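# Pack an unpowered desk robot arm into a floor case

## Task

Take the unpowered small robot arm from the desk (its joints flop freely when pushed) and lay it in the open case on the floor, sitting low enough that the lid could close, and wait until it is still. It must not drop more than a few centimetres on the way, since that can fail the task. Finish by releasing it and moving the robot away. The robot itself must not topple or be left leaning, or the task fails.

## Robot and tools

Robot: a Hello Robot Stretch 4, one arm only. It has an omni-wheel base, a lift that slides up a mast, a telescoping arm that reaches forward, a wrist with yaw, pitch and roll, and a two-finger gripper. It stands about 1.6 m tall, and the base rim lies within 0.23 m of the base origin. A loose object may occasionally get a small shove from outside.

Frames: the base frame has its origin on the floor below the base centre, with x forward, y left and z up. hand_pose is a point between the open fingertips, given in the base frame. With all wrist joints at 0 its axes line up with the base axes. The printed value may be somewhat off. The odometry frame is the base frame as it was at the scene's start. base_odometry counts wheel turns only, so slipping shows up as travel. Heading is positive to the left, from -3.142 to 3.142.

execute_actions(actions, cameras): actions is a list holding one action, or none. An empty list just reports state and images. An action holds "base", "joints" or both, plus optional "pace" and "contact_limits". Alternatively it holds only {"end_of_arm": "enable_torque"}, which turns back on any wrist or gripper motor that shut itself off.
- base: an offset from where the base last measured itself. Give exactly one key. translate_m runs -2 to 2 m, forward positive, no turning. strafe_m runs -2 to 2 m, left positive. rotate_rad runs -3.2 to 3.2 rad, counter-clockwise positive.
- joints: absolute targets, keyed by name. lift_m 0 to 1.2 m. arm_m 0 to 0.55 m. wrist_yaw_rad -1.134 to 4.276 (0 forward, positive left, 3.14 folded back, above 3.4 the arm can get in the way). wrist_pitch_rad -1.117 to 4.259 (0 level, 1.57 pointing down). wrist_roll_rad -1.117 to 4.259 (positive turns the gripper clockwise seen from behind). gripper_m -0.038 to 0.141 m, the fingertip gap; below 0 the tips press together. A target outside its range is clipped and the result notes it. An unknown key or any other bad value rejects the whole call.
- Tolerances for "done": lift and arm ±0.004, yaw and roll ±0.02, pitch ±0.05, gripper ±0.004.
- pace: "slow", "default", "fast" or "max". Base speed is 0.1, 0.3, 0.4 or 0.6 m/s and turning speed 1, 2, 3 or 4 rad/s. Once lift_m is above 0.2 these are lowered, reaching 0.3 m/s and 1 rad/s at 1.2.
- contact_limits: only {"arm_m": x}, with x from 0 (lightest) to 0.75. The default is 0.5.
All motions in an action start together. A single action lasts at most 15 s. A joint or base left out of an action may keep pushing toward its earlier target. cameras may be head_camera, head_left_camera, head_right_camera, wrist_camera or "all". Omitting it means all; [] means none.

wait(seconds): 0 to 10 s. Nothing new is commanded and the scene keeps running.
zoom_image(camera, region): a closer view of the latest full image. region is [x0,y0,x1,y1] in pixels from the top-left corner, at most 504x504.
read_manual(section): licence texts only.
finished_scene(scene): ends the scene and cannot be undone. The goal must already be met and stable.

Cameras: head_camera sits on top of the mast and looks ahead and down; turn the base to look elsewhere. head_left_camera and head_right_camera are fisheyes looking more steeply down, and they also show the base and arm. wrist_camera looks along the fingers, with the fingertips near the bottom of its image.

Result lines:
- base_status and joint_status give how each motion ended. "done" for the base means the wheels turned the full amount, even if they slipped. "off_target" means it stopped short and may still be pushing. "contact_stop_at_<key>" means it hit something and that part goes slack. "limit_stop_at_<name>" means a built-in limit stopped it. "limit_stop_at_own_body" is a self-collision stop; this is likely with pitch below -0.2 and roll below -0.4 or above 4. "limit_stop_at_tilt" means the lean exceeds 6 degrees, and lift, arm and wheels go slack until it is lower. "torque_fault" means a wrist or gripper motor went limp; send enable_torque.
- on_its_own lists what the call did not command. In it, "held at" is a held target, not a measured position.
- lidar_m: 12 sectors of 30 degrees, the first straight ahead, then counter-clockwise. The 4th is left, the 7th behind, the 10th right. "-" means nothing seen, or something closer than 0.25 m. It covers roughly 0.15 m up to robot height, so table tops appear. Glass and thin legs may be missed.
- wrist_depth_mm: a 7x7 grid of depths, 100 to 2000 mm.
- turned_by_wheels and turned_by_imu: if they differ by more than about 0.1 rad, the base slipped or bumped something.
- base_tilt: in degrees, forward and right positive, with a fixed bias of about 1.5.
- motor_effort: percent of maximum, with the peak in brackets. Readings are noisy and carry small fixed offsets. A gripper effort change shows a firm squeeze. A load in a level gripper pushes the wrist_pitch effort away from 0.

Gripping: command a gap smaller than the object. A tighter command squeezes harder and pulls the object toward the wrist. The reading does not confirm a grasp. If the fingertips get stuck on a surface below, raise the lift. To unfold at the start of a scene, send lift_m 0.4 with wrist_yaw_rad 0.

Avoid the following. Do not drive or turn with more than 1 kg held at arm_m above 0.2, especially at fast paces, because the robot can tip. Avoid steady pushes or pulls with a high gripper. Avoid letting the limp robot arm swing or fall; lower it right to the case floor before opening the gripper. Avoid hard hits and torque faults. Slow thinking lets the scene run on while the last command is held. Robot motion time counts against the result.

Each tool is called after "Request:" as a command line: name --argument value for each argument, lists and objects as JSON in quotes; but a table of rows of numbers goes row by row, as --pt "numbers of a row", without its own name.

## Session

Request:
execute_actions --actions '[]'

Scene clock: 0.00 s.
base_odometry: x=+0.000 y=+0.000 heading=+0.000 (m, m, rad; odometry frame)
turned_by_wheels: +0.000 (rad since the last result)
turned_by_imu: +0.000 (rad since the last result)
base_tilt: forward=-0.3 right=-0.6 (deg)
lidar_m: 1.67 1.42 1.39 1.45 2.21 2.11 2.27 1.37 1.19 2.17 1.63 1.56
base_status: not commanded
joint_positions: lift_m=+0.233 arm_m=-0.001 wrist_yaw_rad=+3.137 wrist_pitch_rad=+0.001 wrist_roll_rad=+0.002 gripper_m=+0.057
joint_status: not commanded
motor_effort: lift_m=+19 arm_m=-1 wrist_yaw_rad=-1 wrist_pitch_rad=-8 wrist_roll_rad=+0 gripper_m=-3 wheel_0=+0 wheel_1=+0 wheel_2=+0 (%)
hand_pose: x=-0.1181 y=+0.0887 z=+0.4114 quat_wxyz=(+0.002, -0.001, +0.001, +1.000) (m; base frame)
wrist_depth_mm: - 135 264 - - - 1808 / - 116 141 - - 1983 1756 / - 122 160 - - - 1756 / 137 137 - - - - 1863 / 1808 - - - - 1983 1863 / 1138 1281 213 1308 202 1499 1464 / 878 878 976 - 960 991 1008
pictures: head_camera, head_left_camera, head_right_camera, wrist_camera
Images, in order (width x height): head_camera 420x560, head_left_camera 420x672, head_right_camera 420x672, wrist_camera 616x392.

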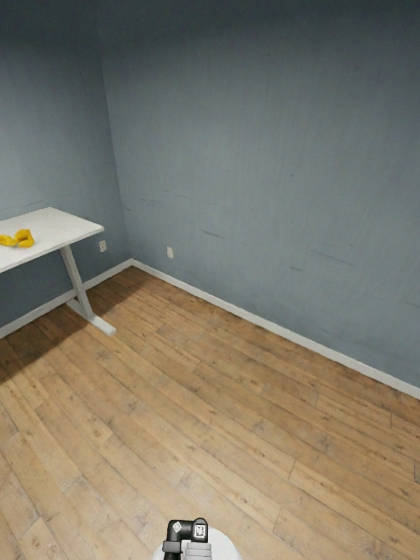

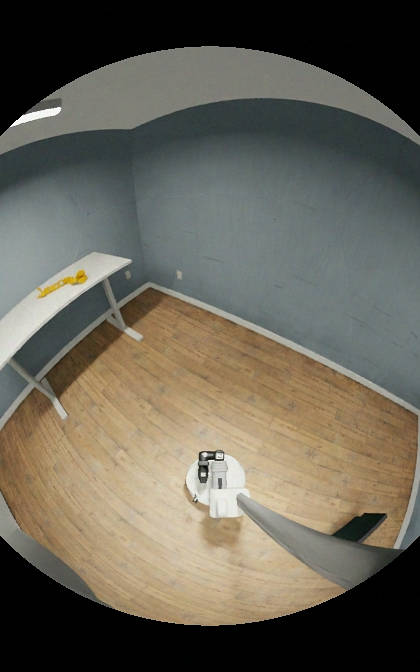

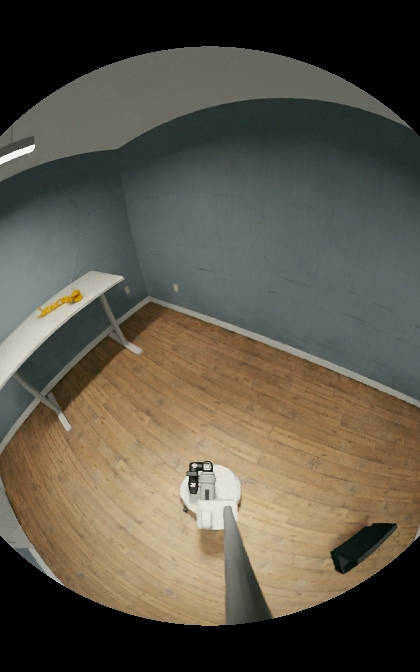

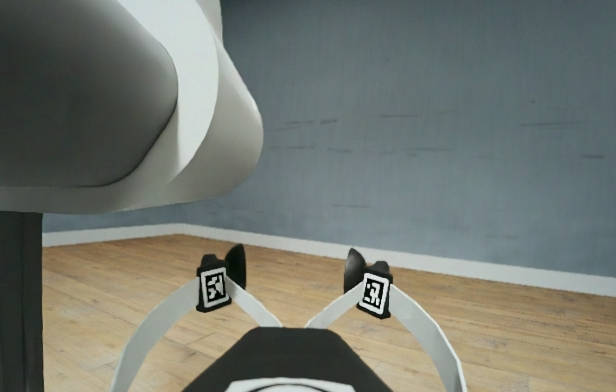

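Request:
execute_actions --actions '[{"base":{"rotate_rad":-1.5},"joints":{"lift_m":0.4,"wrist_yaw_rad":0}}]'

Request:
execute_actions --actions '[{"base":{"rotate_rad":2.6},"joints":{"lift_m":1.0}}]'

Scene clock: 2.70 s.
base_odometry: x=+0.000 y=+0.000 heading=-1.500 (m, m, rad; odometry frame)
turned_by_wheels: -1.500 (rad since the last result)
turned_by_imu: -1.497 (rad since the last result)
base_tilt: forward=-0.4 right=-0.7 (deg)
lidar_m: 2.05 1.60 1.56 1.71 1.39 1.36 1.48 2.13 2.10 2.30 1.24 1.19
base_status: done
joint_positions: lift_m=+0.400 arm_m=-0.001 wrist_yaw_rad=+0.000 wrist_pitch_rad=+0.001 wrist_roll_rad=+0.002 gripper_m=+0.057
joint_status: all done
motor_effort: lift_m=+24(22) arm_m=-1(1) wrist_yaw_rad=+0(5) wrist_pitch_rad=-8(8) wrist_roll_rad=+1(0) gripper_m=-1(5) wheel_0=+1(7) wheel_1=+1(8) wheel_2=+0(6) (%)
hand_pose: x=+0.4585 y=-0.0873 z=+0.5775 quat_wxyz=(+1.000, +0.001, +0.001, +0.000) (m; base frame)
wrist_depth_mm: 1255 1537 1921 - - - 1808 / 1281 1499 1921 - - - 1756 / 1255 1576 1983 - - - 1863 / 1308 1576 1921 - - - 1808 / 1281 1576 1921 - - - 1808 / 1336 1499 213 1708 202 1921 946 / 1160 1182 1281 - 1281 1281 917
pictures: head_camera, head_left_camera, head_right_camera, wrist_camera
camera_calibration (this result's frames):
wrist_camera: T_world_to_cam=[[-0.024597, -0.998575, 0.047352, -0.117356], [-0.0205777, -0.0468506, -0.99869, 0.634136], [0.999486, -0.0255392, -0.019396, -0.216847], [0, 0, 0, 1]] pos_world=[0.226897, -0.0930173, 0.634656]
Images, in order (width x height): head_camera 420x560, head_left_camera 420x672, head_right_camera 420x672, wrist_camera 616x392.

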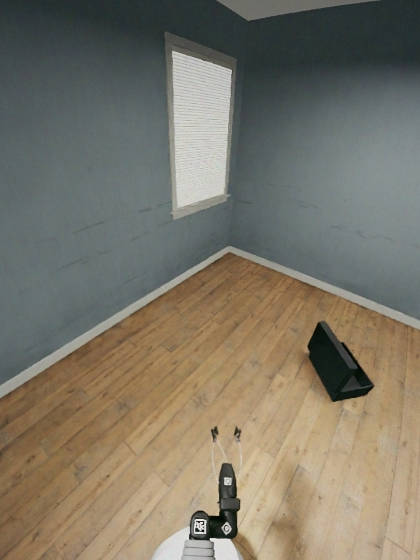

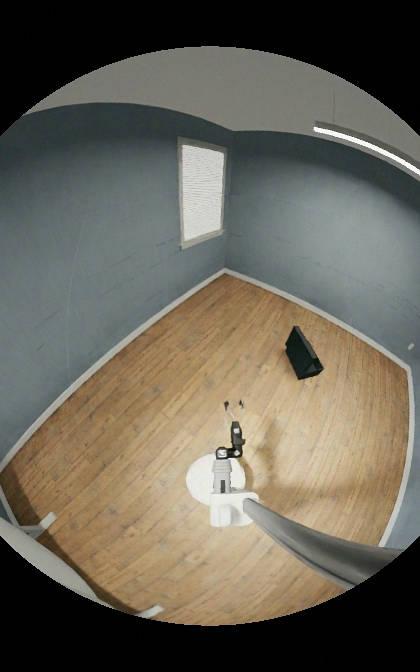

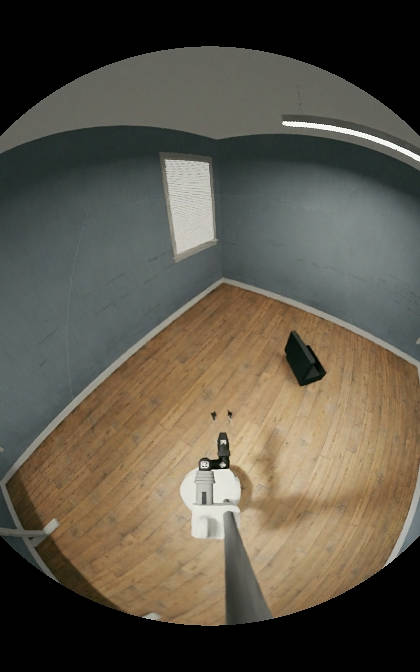

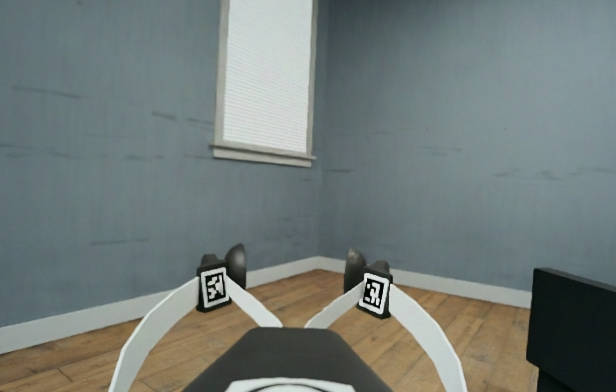

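Scene clock: 5.97 s.
base_odometry: x=+0.000 y=+0.000 heading=+1.100 (m, m, rad; odometry frame)
turned_by_wheels: +2.600 (rad since the last result)
turned_by_imu: +2.592 (rad since the last result)
base_tilt: forward=-0.3 right=-0.5 (deg)
lidar_m: 1.38 1.48 2.18 2.13 2.28 1.29 1.18 2.08 1.61 1.58 1.69 1.41
base_status: done
joint_positions: lift_m=+1.000 arm_m=-0.001 wrist_yaw_rad=+0.000 wrist_pitch_rad=+0.001 wrist_roll_rad=+0.002 gripper_m=+0.057
joint_status: all done
motor_effort: lift_m=+24(23) arm_m=-1(1) wrist_yaw_rad=-1(2) wrist_pitch_rad=-6(8) wrist_roll_rad=+0(0) gripper_m=-1(2) wheel_0=+0(6) wheel_1=+1(7) wheel_2=+2(6) (%)
hand_pose: x=+0.4585 y=-0.0874 z=+1.1775 quat_wxyz=(+1.000, +0.001, +0.001, +0.000) (m; base frame)
wrist_depth_mm: - - 1983 1921 1921 1808 1863 / - - - 1921 1983 1808 1808 / - - - 1983 1921 1863 1808 / - - - 1983 1983 1921 1921 / - - 1464 1537 1366 1618 1863 / - - 213 1983 201 1921 1921 / - - - - 1921 1921 1921
pictures: head_camera, head_left_camera, head_right_camera, wrist_camera
camera_calibration (this result's frames):
wrist_camera: T_world_to_cam=[[-0.0247218, -0.998572, 0.0473508, -0.145745], [-0.0205835, -0.0468468, -0.99869, 1.23336], [0.999482, -0.025664, -0.0193959, -0.205219], [0, 0, 0, 1]] pos_world=[0.226896, -0.0930245, 1.23466]
Images, in order (width x height): head_camera 420x560, head_left_camera 420x672, head_right_camera 420x672, wrist_camera 616x392.

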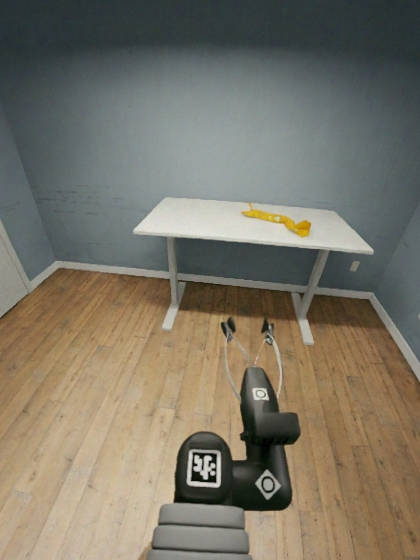

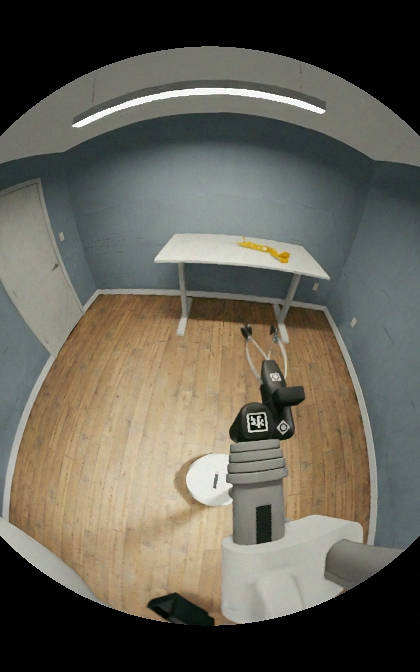

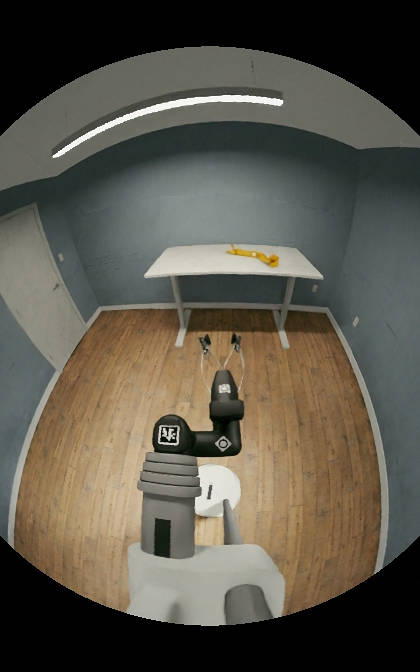

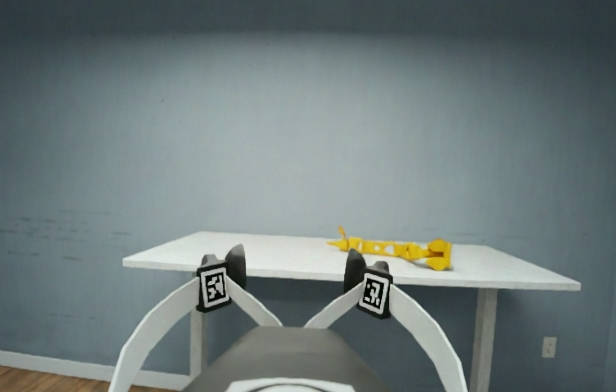

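Request:
execute_actions --actions '[{"base":{"strafe_m":-0.3},"joints":{"lift_m":1.15,"wrist_pitch_rad":0.7,"gripper_m":0.12}}]' --cameras '[]'

Request:
execute_actions --actions '[{"base":{"translate_m":0.8}}]'

Scene clock: 9.00 s.
base_odometry: x=+0.267 y=-0.136 heading=+1.101 (m, m, rad; odometry frame)
turned_by_wheels: +0.000 (rad since the last result)
turned_by_imu: +0.000 (rad since the last result)
base_tilt: forward=-0.4 right=-0.6 (deg)
lidar_m: 1.34 1.45 2.47 2.42 2.62 1.28 1.42 1.69 1.30 1.25 1.35 1.40
base_status: done
joint_positions: lift_m=+1.150 arm_m=-0.001 wrist_yaw_rad=+0.000 wrist_pitch_rad=+0.701 wrist_roll_rad=+0.002 gripper_m=+0.120
joint_status: all done
motor_effort: lift_m=+24(23) arm_m=+0(1) wrist_yaw_rad=-1(1) wrist_pitch_rad=-4(6) wrist_roll_rad=+0(0) gripper_m=-4(3) wheel_0=+1(8) wheel_1=+2(6) wheel_2=+1(1) (%)
hand_pose: x=+0.3904 y=-0.0874 z=+1.1416 quat_wxyz=(+0.939, +0.001, +0.344, +0.000) (m; base frame)
wrist_depth_mm: - 1366 1255 1255 1138 1397 1708 / - - - - 1983 1863 1808 / - - - - - - 1863 / 1863 1921 - 1983 1921 - 1863 / 1618 1618 1661 1661 1661 1708 1808 / 1397 1366 1397 1464 216 1537 1537 / 1281 1281 1308 - 1308 1336 1336
pictures: none
No camera images: the call's "cameras" was empty. Leave "cameras" out to get every camera's image.

Scene clock: 13.13 s.
base_odometry: x=+0.630 y=+0.577 heading=+1.101 (m, m, rad; odometry frame)
turned_by_wheels: +0.000 (rad since the last result)
turned_by_imu: -0.003 (rad since the last result)
base_tilt: forward=-0.3 right=-0.5 (deg)
lidar_m: 0.55 0.60 0.91 2.35 2.54 2.04 2.07 1.76 1.36 1.34 0.78 0.56
base_status: done
joint_positions: lift_m=+1.150 arm_m=-0.001 wrist_yaw_rad=+0.000 wrist_pitch_rad=+0.702 wrist_roll_rad=+0.002 gripper_m=+0.120
joint_status: not commanded
motor_effort: lift_m=+23(24) arm_m=-1(1) wrist_yaw_rad=-1(0) wrist_pitch_rad=-5(5) wrist_roll_rad=+0(0) gripper_m=-3(2) wheel_0=+1(8) wheel_1=+1(4) wheel_2=+1(9) (%)
hand_pose: x=+0.3904 y=-0.0874 z=+1.1417 quat_wxyz=(+0.939, +0.001, +0.344, +0.000) (m; base frame)
wrist_depth_mm: 1078 1060 1060 1042 1060 1042 1008 / 809 831 809 820 891 917 1060 / 654 654 661 691 615 723 732 / 539 554 559 569 554 580 591 / 1576 1308 1576 517 504 512 504 / 1397 1366 1397 1464 217 1499 1576 / 1229 1255 1308 - 1308 1308 1336
pictures: head_camera, head_left_camera, head_right_camera, wrist_camera
camera_calibration (this result's frames):
wrist_camera: T_world_to_cam=[[0.0114739, -0.998567, 0.052276, -0.165543], [-0.659416, -0.0468568, -0.750317, 1.16202], [0.751691, -0.0258626, -0.659008, 0.689131], [0, 0, 0, 1]] pos_world=[0.250138, -0.093035, 1.33468]
Images, in order (width x height): head_camera 420x560, head_left_camera 420x672, head_right_camera 420x672, wrist_camera 616x392.

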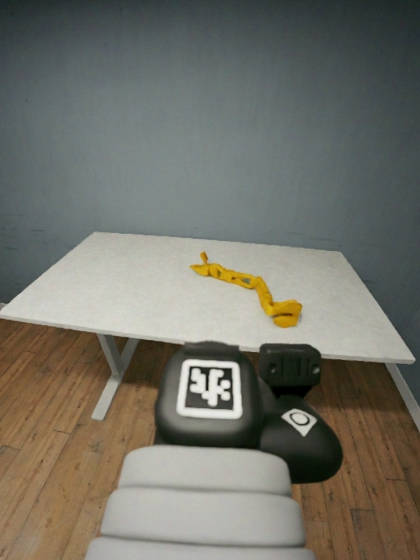

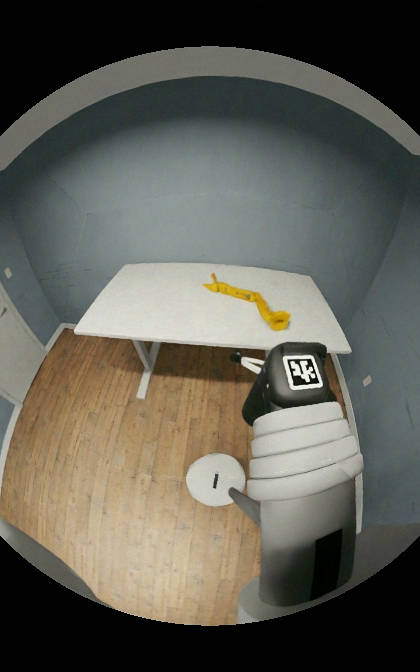

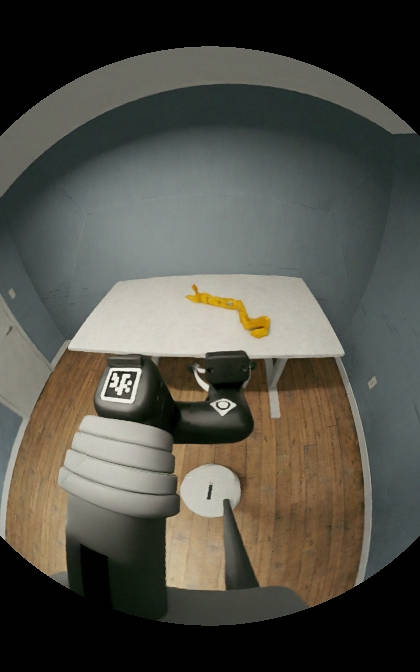

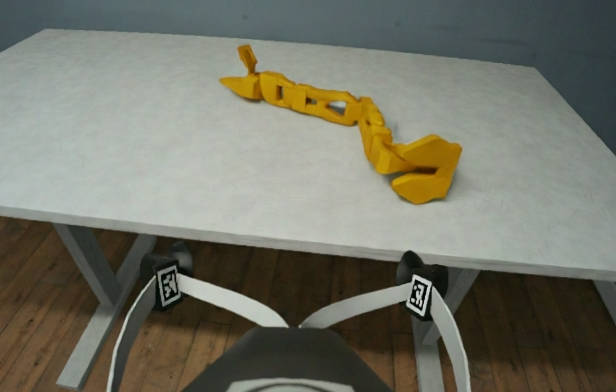

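Request:
execute_actions --actions '[{"base":{"strafe_m":-0.1},"joints":{"lift_m":1.2,"arm_m":0.3,"wrist_pitch_rad":1.2}}]'

Scene clock: 16.13 s.
base_odometry: x=+0.719 y=+0.532 heading=+1.101 (m, m, rad; odometry frame)
turned_by_wheels: +0.000 (rad since the last result)
turned_by_imu: -0.001 (rad since the last result)
base_tilt: forward=-0.3 right=-0.6 (deg)
lidar_m: 0.53 0.60 0.85 2.42 2.63 2.06 2.18 1.66 1.28 1.25 0.77 0.56
base_status: done
joint_positions: lift_m=+1.200 arm_m=+0.299 wrist_yaw_rad=+0.000 wrist_pitch_rad=+1.201 wrist_roll_rad=+0.002 gripper_m=+0.120
joint_status: all done
motor_effort: lift_m=+24(22) arm_m=+6(6) wrist_yaw_rad=+0(0) wrist_pitch_rad=-4(6) wrist_roll_rad=+0(1) gripper_m=-1(1) wheel_0=-1(9) wheel_1=+2(8) wheel_2=+0(1) (%)
hand_pose: x=+0.5742 y=-0.0874 z=+1.1088 quat_wxyz=(+0.825, +0.001, +0.565, -0.001) (m; base frame)
wrist_depth_mm: 480 477 473 452 492 500 512 / 445 445 455 455 466 469 473 / 421 424 427 421 357 445 449 / 394 399 410 407 377 415 421 / 387 384 387 387 394 397 402 / 1229 1205 1255 377 217 382 384 / 1182 1182 1229 - 1281 1229 1255
pictures: head_camera, head_left_camera, head_right_camera, wrist_camera
camera_calibration (this result's frames):
wrist_camera: T_world_to_cam=[[0.0352299, -0.998562, 0.0404157, -0.166415], [-0.938119, -0.0469845, -0.343111, 0.96714], [0.344517, -0.025827, -0.938425, 1.07289], [0, 0, 0, 1]] pos_world=[0.543527, -0.0930256, 1.34539]
Images, in order (width x height): head_camera 420x560, head_left_camera 420x672, head_right_camera 420x672, wrist_camera 616x392.

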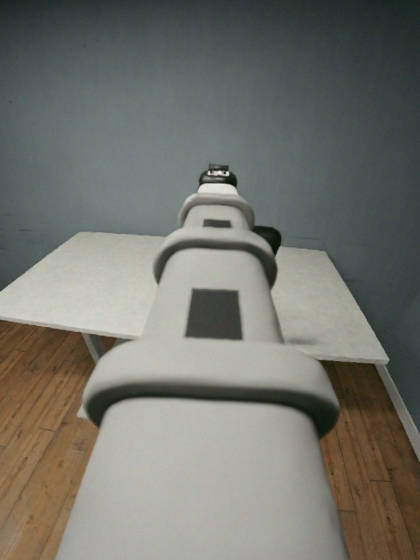

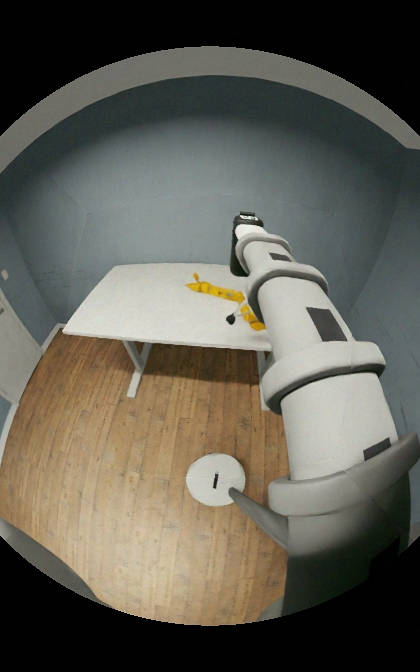

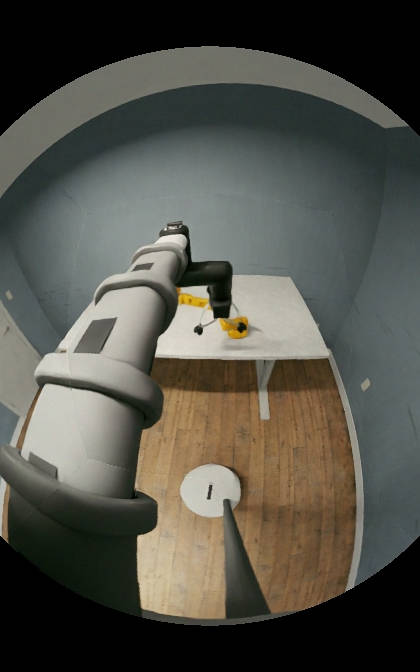

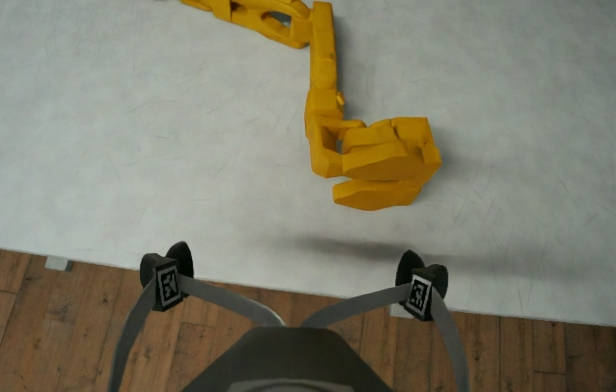

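Request:
execute_actions --actions '[{"base":{"translate_m":0.33},"joints":{"arm_m":0.52,"gripper_m":0.0,"wrist_pitch_rad":1.2}}]'

Scene clock: 19.90 s.
base_odometry: x=+0.868 y=+0.826 heading=+1.101 (m, m, rad; odometry frame)
turned_by_wheels: +0.000 (rad since the last result)
turned_by_imu: -0.002 (rad since the last result)
base_tilt: forward=-0.1 right=-0.5 (deg)
lidar_m: 0.25 0.25 0.37 2.38 2.59 2.40 2.40 1.67 1.32 1.27 0.33 0.25
base_status: done
joint_positions: lift_m=+1.200 arm_m=+0.519 wrist_yaw_rad=+0.000 wrist_pitch_rad=+1.201 wrist_roll_rad=+0.002 gripper_m=+0.000
joint_status: all done
motor_effort: lift_m=+24(24) arm_m=+5(8) wrist_yaw_rad=-1(0) wrist_pitch_rad=-3(3) wrist_roll_rad=+0(1) gripper_m=-7(5) wheel_0=+2(5) wheel_1=+1(6) wheel_2=+1(11) (%)
hand_pose: x=+0.7943 y=-0.0874 z=+1.1088 quat_wxyz=(+0.825, +0.001, +0.565, -0.001) (m; base frame)
wrist_depth_mm: 430 413 392 373 362 347 332 / 445 466 459 459 442 413 394 / 418 424 433 436 439 439 452 / 397 402 407 413 415 415 421 / 377 382 384 389 392 397 397 / 359 362 184 190 366 379 379 / 340 343 351 - 351 357 359
pictures: head_camera, head_left_camera, head_right_camera, wrist_camera
camera_calibration (this result's frames):
wrist_camera: T_world_to_cam=[[0.0352607, -0.998561, 0.0404096, -0.174181], [-0.938177, -0.0470068, -0.342948, 1.1734], [0.344354, -0.0258188, -0.938485, 0.997284], [0, 0, 0, 1]] pos_world=[0.763581, -0.0930239, 1.34539]
Images, in order (width x height): head_camera 420x560, head_left_camera 420x672, head_right_camera 420x672, wrist_camera 616x392.

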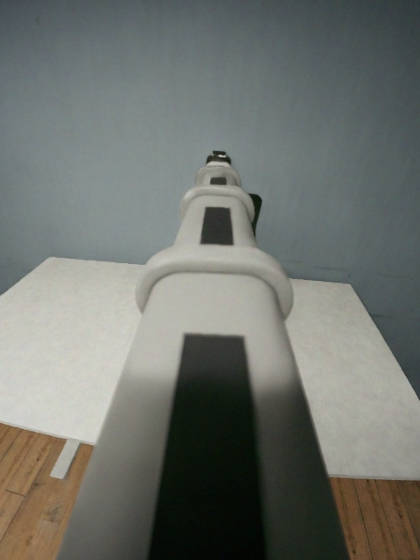

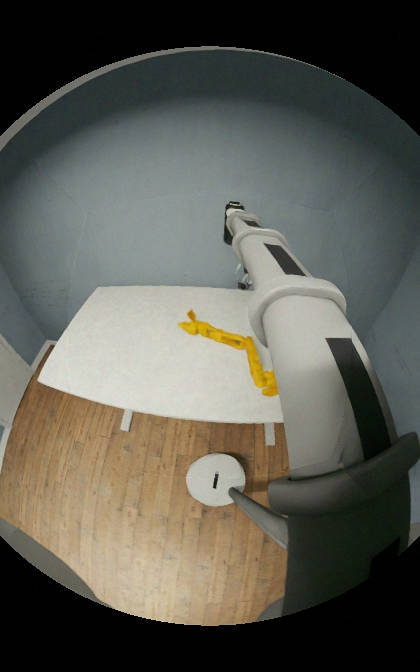

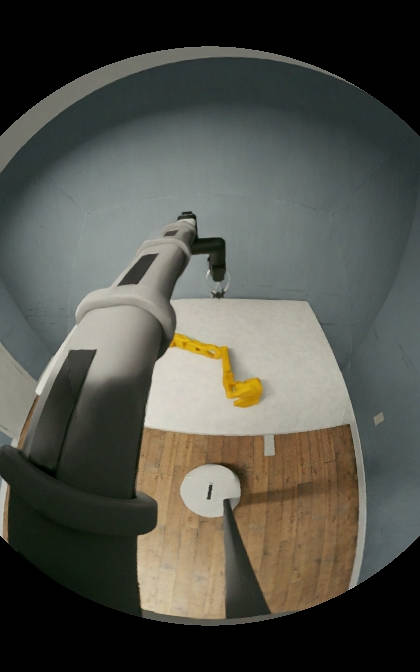

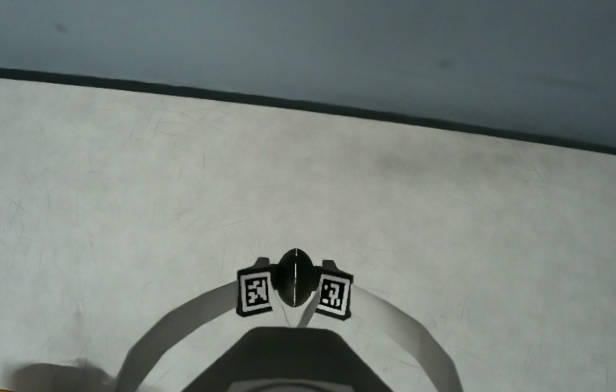

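Request:
execute_actions --actions '[{"base":{"strafe_m":0.17},"joints":{"arm_m":0.5,"wrist_pitch_rad":1.45}}]' --cameras '[]'

Request:
execute_actions --actions '[{"joints":{"lift_m":1.12}}]'

Scene clock: 22.43 s.
base_odometry: x=+0.717 y=+0.903 heading=+1.101 (m, m, rad; odometry frame)
turned_by_wheels: +0.000 (rad since the last result)
turned_by_imu: -0.001 (rad since the last result)
base_tilt: forward=-0.4 right=-0.6 (deg)
lidar_m: 0.25 0.27 0.41 2.22 2.46 2.63 2.36 1.94 1.49 1.44 0.33 0.26
base_status: done
joint_positions: lift_m=+1.200 arm_m=+0.501 wrist_yaw_rad=+0.000 wrist_pitch_rad=+1.450 wrist_roll_rad=+0.002 gripper_m=+0.000
joint_status: all done
motor_effort: lift_m=+24(24) arm_m=-6(6) wrist_yaw_rad=-1(2) wrist_pitch_rad=-1(5) wrist_roll_rad=+0(1) gripper_m=-4(7) wheel_0=+0(9) wheel_1=+0(8) wheel_2=+0(1) (%)
hand_pose: x=+0.7067 y=-0.0874 z=+1.0914 quat_wxyz=(+0.749, +0.001, +0.663, -0.001) (m; base frame)
wrist_depth_mm: 373 379 384 384 389 389 394 / 375 375 379 379 384 384 392 / 368 370 375 375 379 379 382 / 362 364 368 370 370 375 377 / 355 362 364 366 368 368 375 / 353 357 185 190 362 364 368 / 349 351 353 - 310 362 362
pictures: none
No camera images: the call's "cameras" was empty. Leave "cameras" out to get every camera's image.

Scene clock: 23.77 s.
base_odometry: x=+0.717 y=+0.903 heading=+1.101 (m, m, rad; odometry frame)
turned_by_wheels: +0.000 (rad since the last result)
turned_by_imu: +0.000 (rad since the last result)
base_tilt: forward=-0.4 right=-0.6 (deg)
lidar_m: 0.25 0.27 0.40 2.23 2.39 2.55 2.33 1.93 1.48 1.42 0.35 0.25
base_status: not commanded
joint_positions: lift_m=+1.120 arm_m=+0.501 wrist_yaw_rad=+0.000 wrist_pitch_rad=+1.450 wrist_roll_rad=+0.002 gripper_m=+0.000
joint_status: all done
motor_effort: lift_m=+14(21) arm_m=-6(6) wrist_yaw_rad=-1(0) wrist_pitch_rad=-1(2) wrist_roll_rad=+0(0) gripper_m=-5(6) wheel_0=+1(1) wheel_1=+0(0) wheel_2=+0(0) (%)
hand_pose: x=+0.7067 y=-0.0874 z=+1.0123 quat_wxyz=(+0.749, +0.001, +0.663, -0.001) (m; base frame)
wrist_depth_mm: 297 296 300 303 306 309 310 / 293 297 298 298 303 304 306 / 290 291 293 293 297 298 301 / 286 286 289 291 293 296 297 / 282 285 286 287 290 293 291 / 276 279 185 191 285 287 290 / 273 186 205 - 281 285 286
pictures: head_camera, head_left_camera, head_right_camera, wrist_camera
camera_calibration (this result's frames):
wrist_camera: T_world_to_cam=[[0.0437632, -0.998576, 0.0305159, -0.163213], [-0.993778, -0.0466438, -0.101144, 0.852703], [0.102423, -0.0258996, -0.994404, 1.16439], [0, 0, 0, 1]] pos_world=[0.735279, -0.0930494, 1.2491]
Images, in order (width x height): head_camera 420x560, head_left_camera 420x672, head_right_camera 420x672, wrist_camera 616x392.

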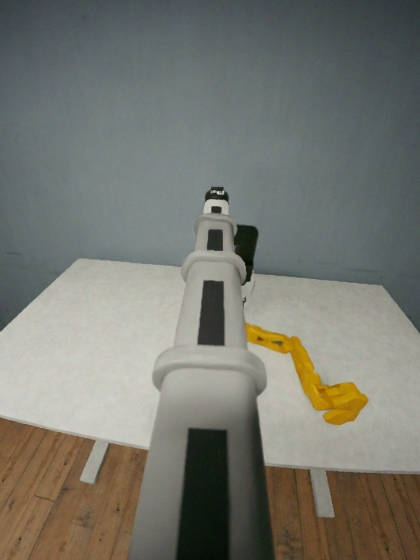

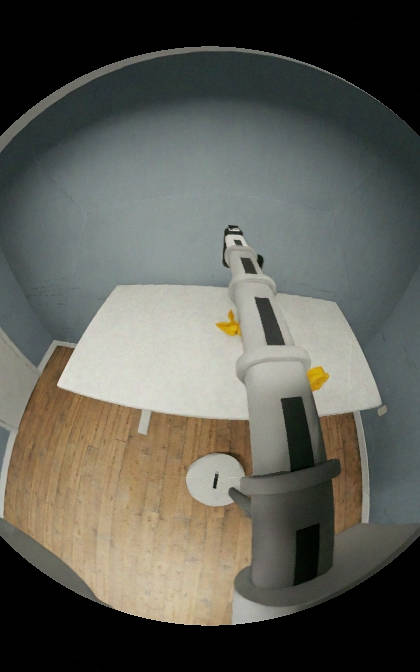

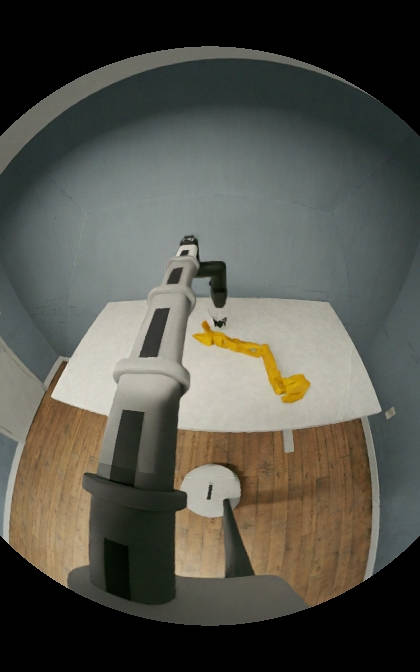

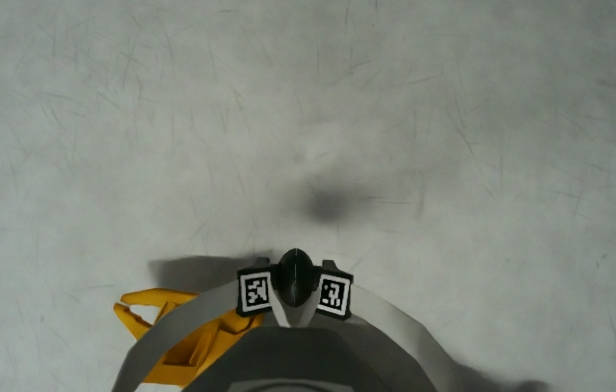

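Request:
execute_actions --actions '[{"base":{"strafe_m":-0.06},"joints":{"lift_m":1.09}}]' --cameras '["wrist_camera"]'

Request:
execute_actions --actions '[{"joints":{"arm_m":0.3},"pace":"slow"}]'

Scene clock: 25.23 s.
base_odometry: x=+0.770 y=+0.876 heading=+1.101 (m, m, rad; odometry frame)
turned_by_wheels: +0.000 (rad since the last result)
turned_by_imu: -0.001 (rad since the last result)
base_tilt: forward=-0.4 right=-0.5 (deg)
lidar_m: 0.25 0.25 0.39 2.29 2.48 3.67 2.37 1.84 1.40 1.38 0.34 0.25
base_status: done
joint_positions: lift_m=+1.090 arm_m=+0.501 wrist_yaw_rad=+0.000 wrist_pitch_rad=+1.450 wrist_roll_rad=+0.002 gripper_m=+0.000
joint_status: all done
motor_effort: lift_m=+14(16) arm_m=-6(6) wrist_yaw_rad=+0(0) wrist_pitch_rad=+0(2) wrist_roll_rad=+0(0) gripper_m=-4(6) wheel_0=+0(8) wheel_1=+1(7) wheel_2=-1(0) (%)
hand_pose: x=+0.7067 y=-0.0874 z=+0.9823 quat_wxyz=(+0.749, +0.001, +0.663, -0.001) (m; base frame)
wrist_depth_mm: 267 268 271 272 273 277 279 / 263 266 267 270 268 272 277 / 258 260 263 266 266 270 271 / 256 257 258 263 263 266 267 / 252 255 256 257 259 262 264 / 215 211 183 190 255 258 259 / 172 188 222 - 253 255 256
pictures: wrist_camera
camera_calibration (this result's frames):
wrist_camera: T_world_to_cam=[[0.0437949, -0.998574, 0.0305151, -0.162317], [-0.993778, -0.0466749, -0.101126, 0.849637], [0.102406, -0.0258964, -0.994406, 1.13457], [0, 0, 0, 1]] pos_world=[0.735272, -0.0930475, 1.2191]
Images, in order (width x height): wrist_camera 616x392.

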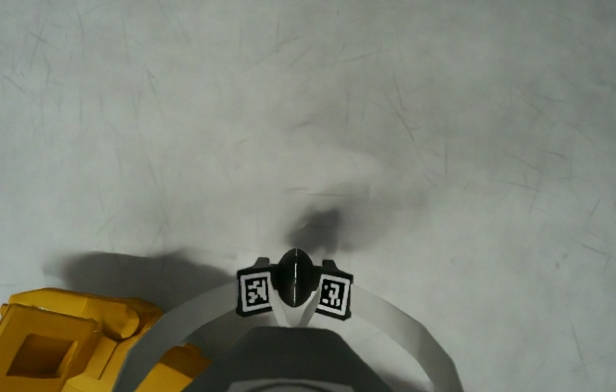

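Scene clock: 28.50 s.
base_odometry: x=+0.770 y=+0.876 heading=+1.101 (m, m, rad; odometry frame)
turned_by_wheels: +0.000 (rad since the last result)
turned_by_imu: -0.001 (rad since the last result)
base_tilt: forward=-0.4 right=-0.6 (deg)
lidar_m: 0.25 0.27 0.39 2.29 2.48 3.69 2.38 1.85 1.41 1.39 0.32 0.25
base_status: not commanded
joint_positions: lift_m=+1.090 arm_m=+0.301 wrist_yaw_rad=+0.000 wrist_pitch_rad=+1.448 wrist_roll_rad=+0.002 gripper_m=+0.000
joint_status: all done
motor_effort: lift_m=+14(14) arm_m=-6(6) wrist_yaw_rad=-2(2) wrist_pitch_rad=+5(5) wrist_roll_rad=+0(1) gripper_m=-5(4) wheel_0=+0(0) wheel_1=+1(1) wheel_2=-1(1) (%)
hand_pose: x=+0.5073 y=-0.0874 z=+0.9823 quat_wxyz=(+0.749, +0.001, +0.663, -0.001) (m; base frame)
wrist_depth_mm: 267 270 272 273 276 276 279 / 265 266 267 271 270 272 276 / 260 262 264 266 267 270 271 / 257 258 260 263 264 265 268 / 198 255 255 259 260 262 262 / 176 191 184 192 255 257 259 / 245 200 248 - 194 204 257
pictures: head_camera, head_left_camera, head_right_camera, wrist_camera
camera_calibration (this result's frames):
wrist_camera: T_world_to_cam=[[0.0444078, -0.998545, 0.0305804, -0.153934], [-0.993596, -0.0473299, -0.102602, 0.652759], [0.1039, -0.0258282, -0.994252, 1.15414], [0, 0, 0, 1]] pos_world=[0.535499, -0.0930056, 1.21919]
Images, in order (width x height): head_camera 420x560, head_left_camera 420x672, head_right_camera 420x672, wrist_camera 616x392.

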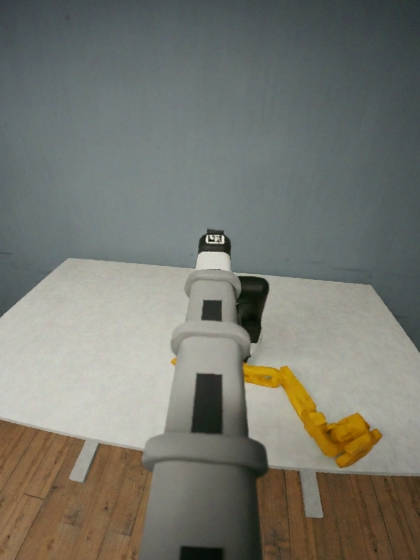

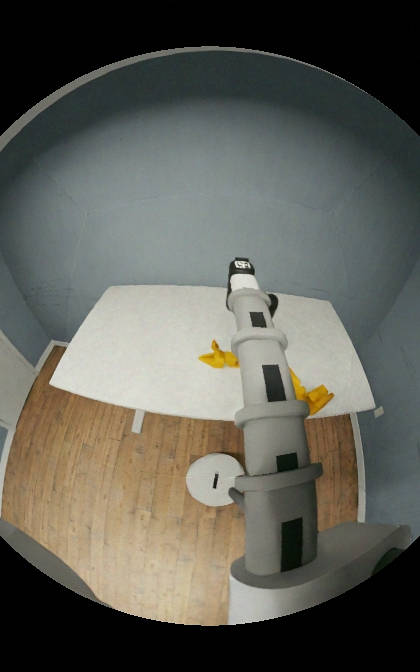

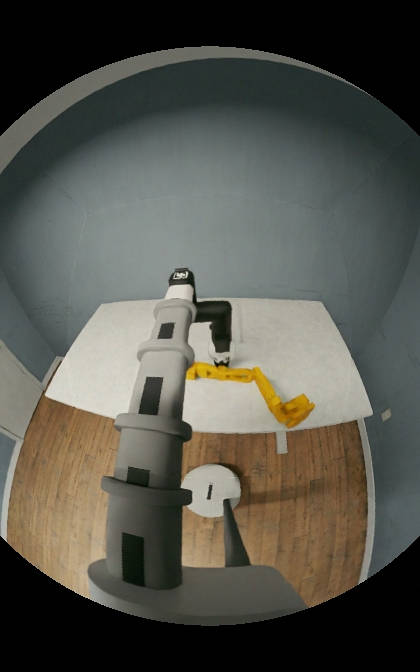

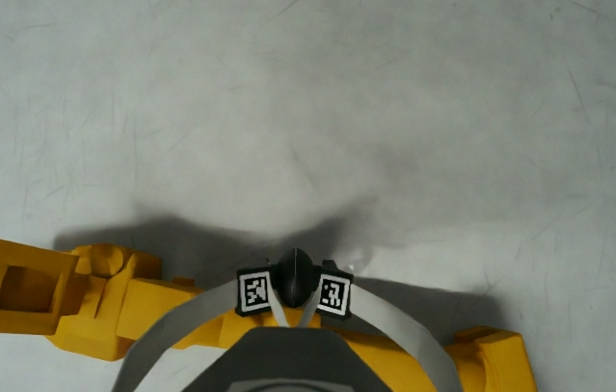

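Request:
execute_actions --actions '[{"joints":{"lift_m":1.2}}]' --cameras '[]'

Request:
execute_actions --actions '[{"base":{"strafe_m":-0.26},"joints":{"arm_m":0.0,"wrist_pitch_rad":1.57}}]'

Scene clock: 30.83 s.
base_odometry: x=+0.770 y=+0.876 heading=+1.101 (m, m, rad; odometry frame)
turned_by_wheels: +0.000 (rad since the last result)
turned_by_imu: -0.001 (rad since the last result)
base_tilt: forward=-0.4 right=-0.4 (deg)
lidar_m: 0.25 0.25 0.38 2.26 2.49 3.65 2.36 1.85 1.41 1.38 0.34 0.26
base_status: not commanded
joint_positions: lift_m=+1.200 arm_m=+0.301 wrist_yaw_rad=+0.000 wrist_pitch_rad=+1.450 wrist_roll_rad=+0.002 gripper_m=+0.000
joint_status: all done
motor_effort: lift_m=+24(29) arm_m=-6(6) wrist_yaw_rad=-1(1) wrist_pitch_rad=+0(3) wrist_roll_rad=+0(0) gripper_m=-6(7) wheel_0=+0(0) wheel_1=+1(1) wheel_2=-1(1) (%)
hand_pose: x=+0.5067 y=-0.0874 z=+1.0914 quat_wxyz=(+0.749, +0.001, +0.663, -0.001) (m; base frame)
wrist_depth_mm: 377 384 384 389 389 397 397 / 375 377 377 384 384 384 392 / 368 373 373 377 379 384 387 / 364 368 368 370 375 377 377 / 357 309 362 366 368 375 373 / 355 310 184 190 310 368 368 / 349 349 353 - 359 359 364
pictures: none
No camera images: the call's "cameras" was empty. Leave "cameras" out to get every camera's image.

Scene clock: 33.00 s.
base_odometry: x=+1.002 y=+0.758 heading=+1.101 (m, m, rad; odometry frame)
turned_by_wheels: +0.000 (rad since the last result)
turned_by_imu: -0.001 (rad since the last result)
base_tilt: forward=-0.3 right=-0.5 (deg)
lidar_m: 0.25 0.25 0.38 2.54 2.78 2.43 2.55 1.52 1.16 1.12 0.29 0.25
base_status: done
joint_positions: lift_m=+1.200 arm_m=+0.001 wrist_yaw_rad=+0.000 wrist_pitch_rad=+1.570 wrist_roll_rad=+0.002 gripper_m=+0.000
joint_status: all done
motor_effort: lift_m=+24(24) arm_m=-6(5) wrist_yaw_rad=+0(1) wrist_pitch_rad=-1(4) wrist_roll_rad=+0(0) gripper_m=-5(6) wheel_0=+0(9) wheel_1=+0(11) wheel_2=-1(2) (%)
hand_pose: x=+0.1721 y=-0.0874 z=+1.0893 quat_wxyz=(+0.707, +0.001, +0.707, -0.001) (m; base frame)
wrist_depth_mm: 355 355 357 359 362 362 368 / 355 355 294 291 362 366 368 / 357 359 296 315 366 368 368 / 1281 1308 1281 1255 1308 373 373 / 1281 1308 1098 1078 1308 1336 1308 / 1308 1308 184 190 1308 1336 1366 / 1281 1308 1366 - 1336 1336 1308
pictures: head_camera, head_left_camera, head_right_camera, wrist_camera
camera_calibration (this result's frames):
wrist_camera: T_world_to_cam=[[0.0471663, -0.998574, 0.0250207, -0.13676], [-0.998732, -0.0467022, 0.0188217, 0.199379], [-0.0176264, -0.0258768, -0.99951, 1.32198], [0, 0, 0, 1]] pos_world=[0.228878, -0.0930448, 1.321]
Images, in order (width x height): head_camera 420x560, head_left_camera 420x672, head_right_camera 420x672, wrist_camera 616x392.

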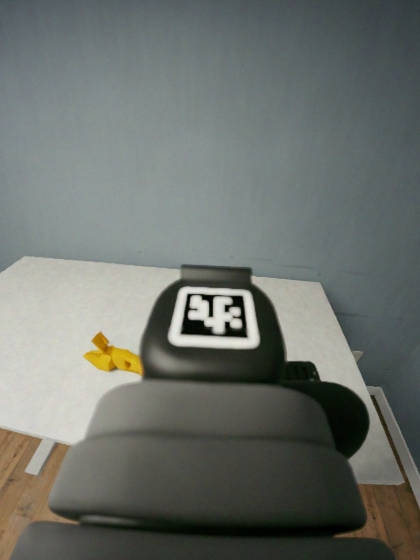

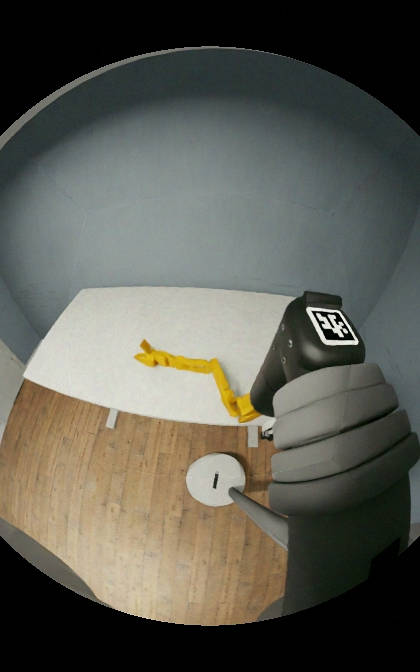

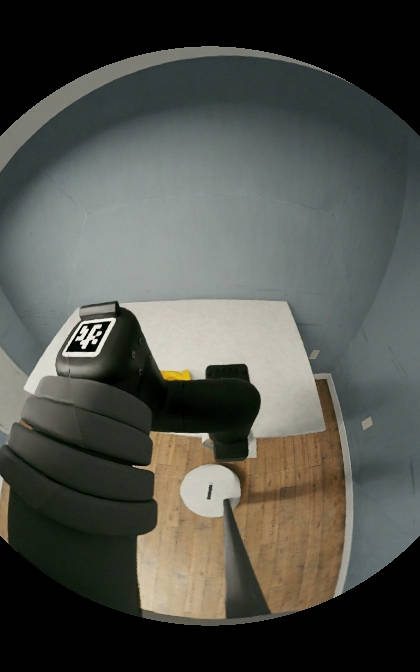

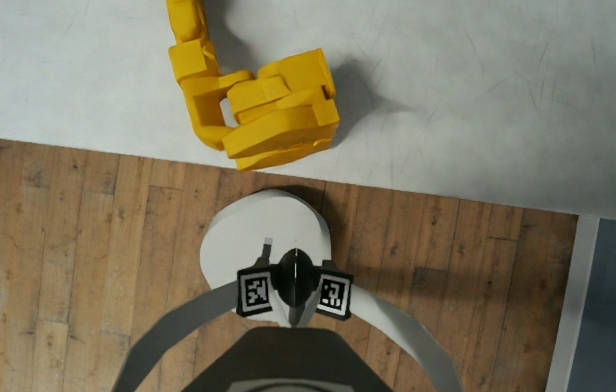

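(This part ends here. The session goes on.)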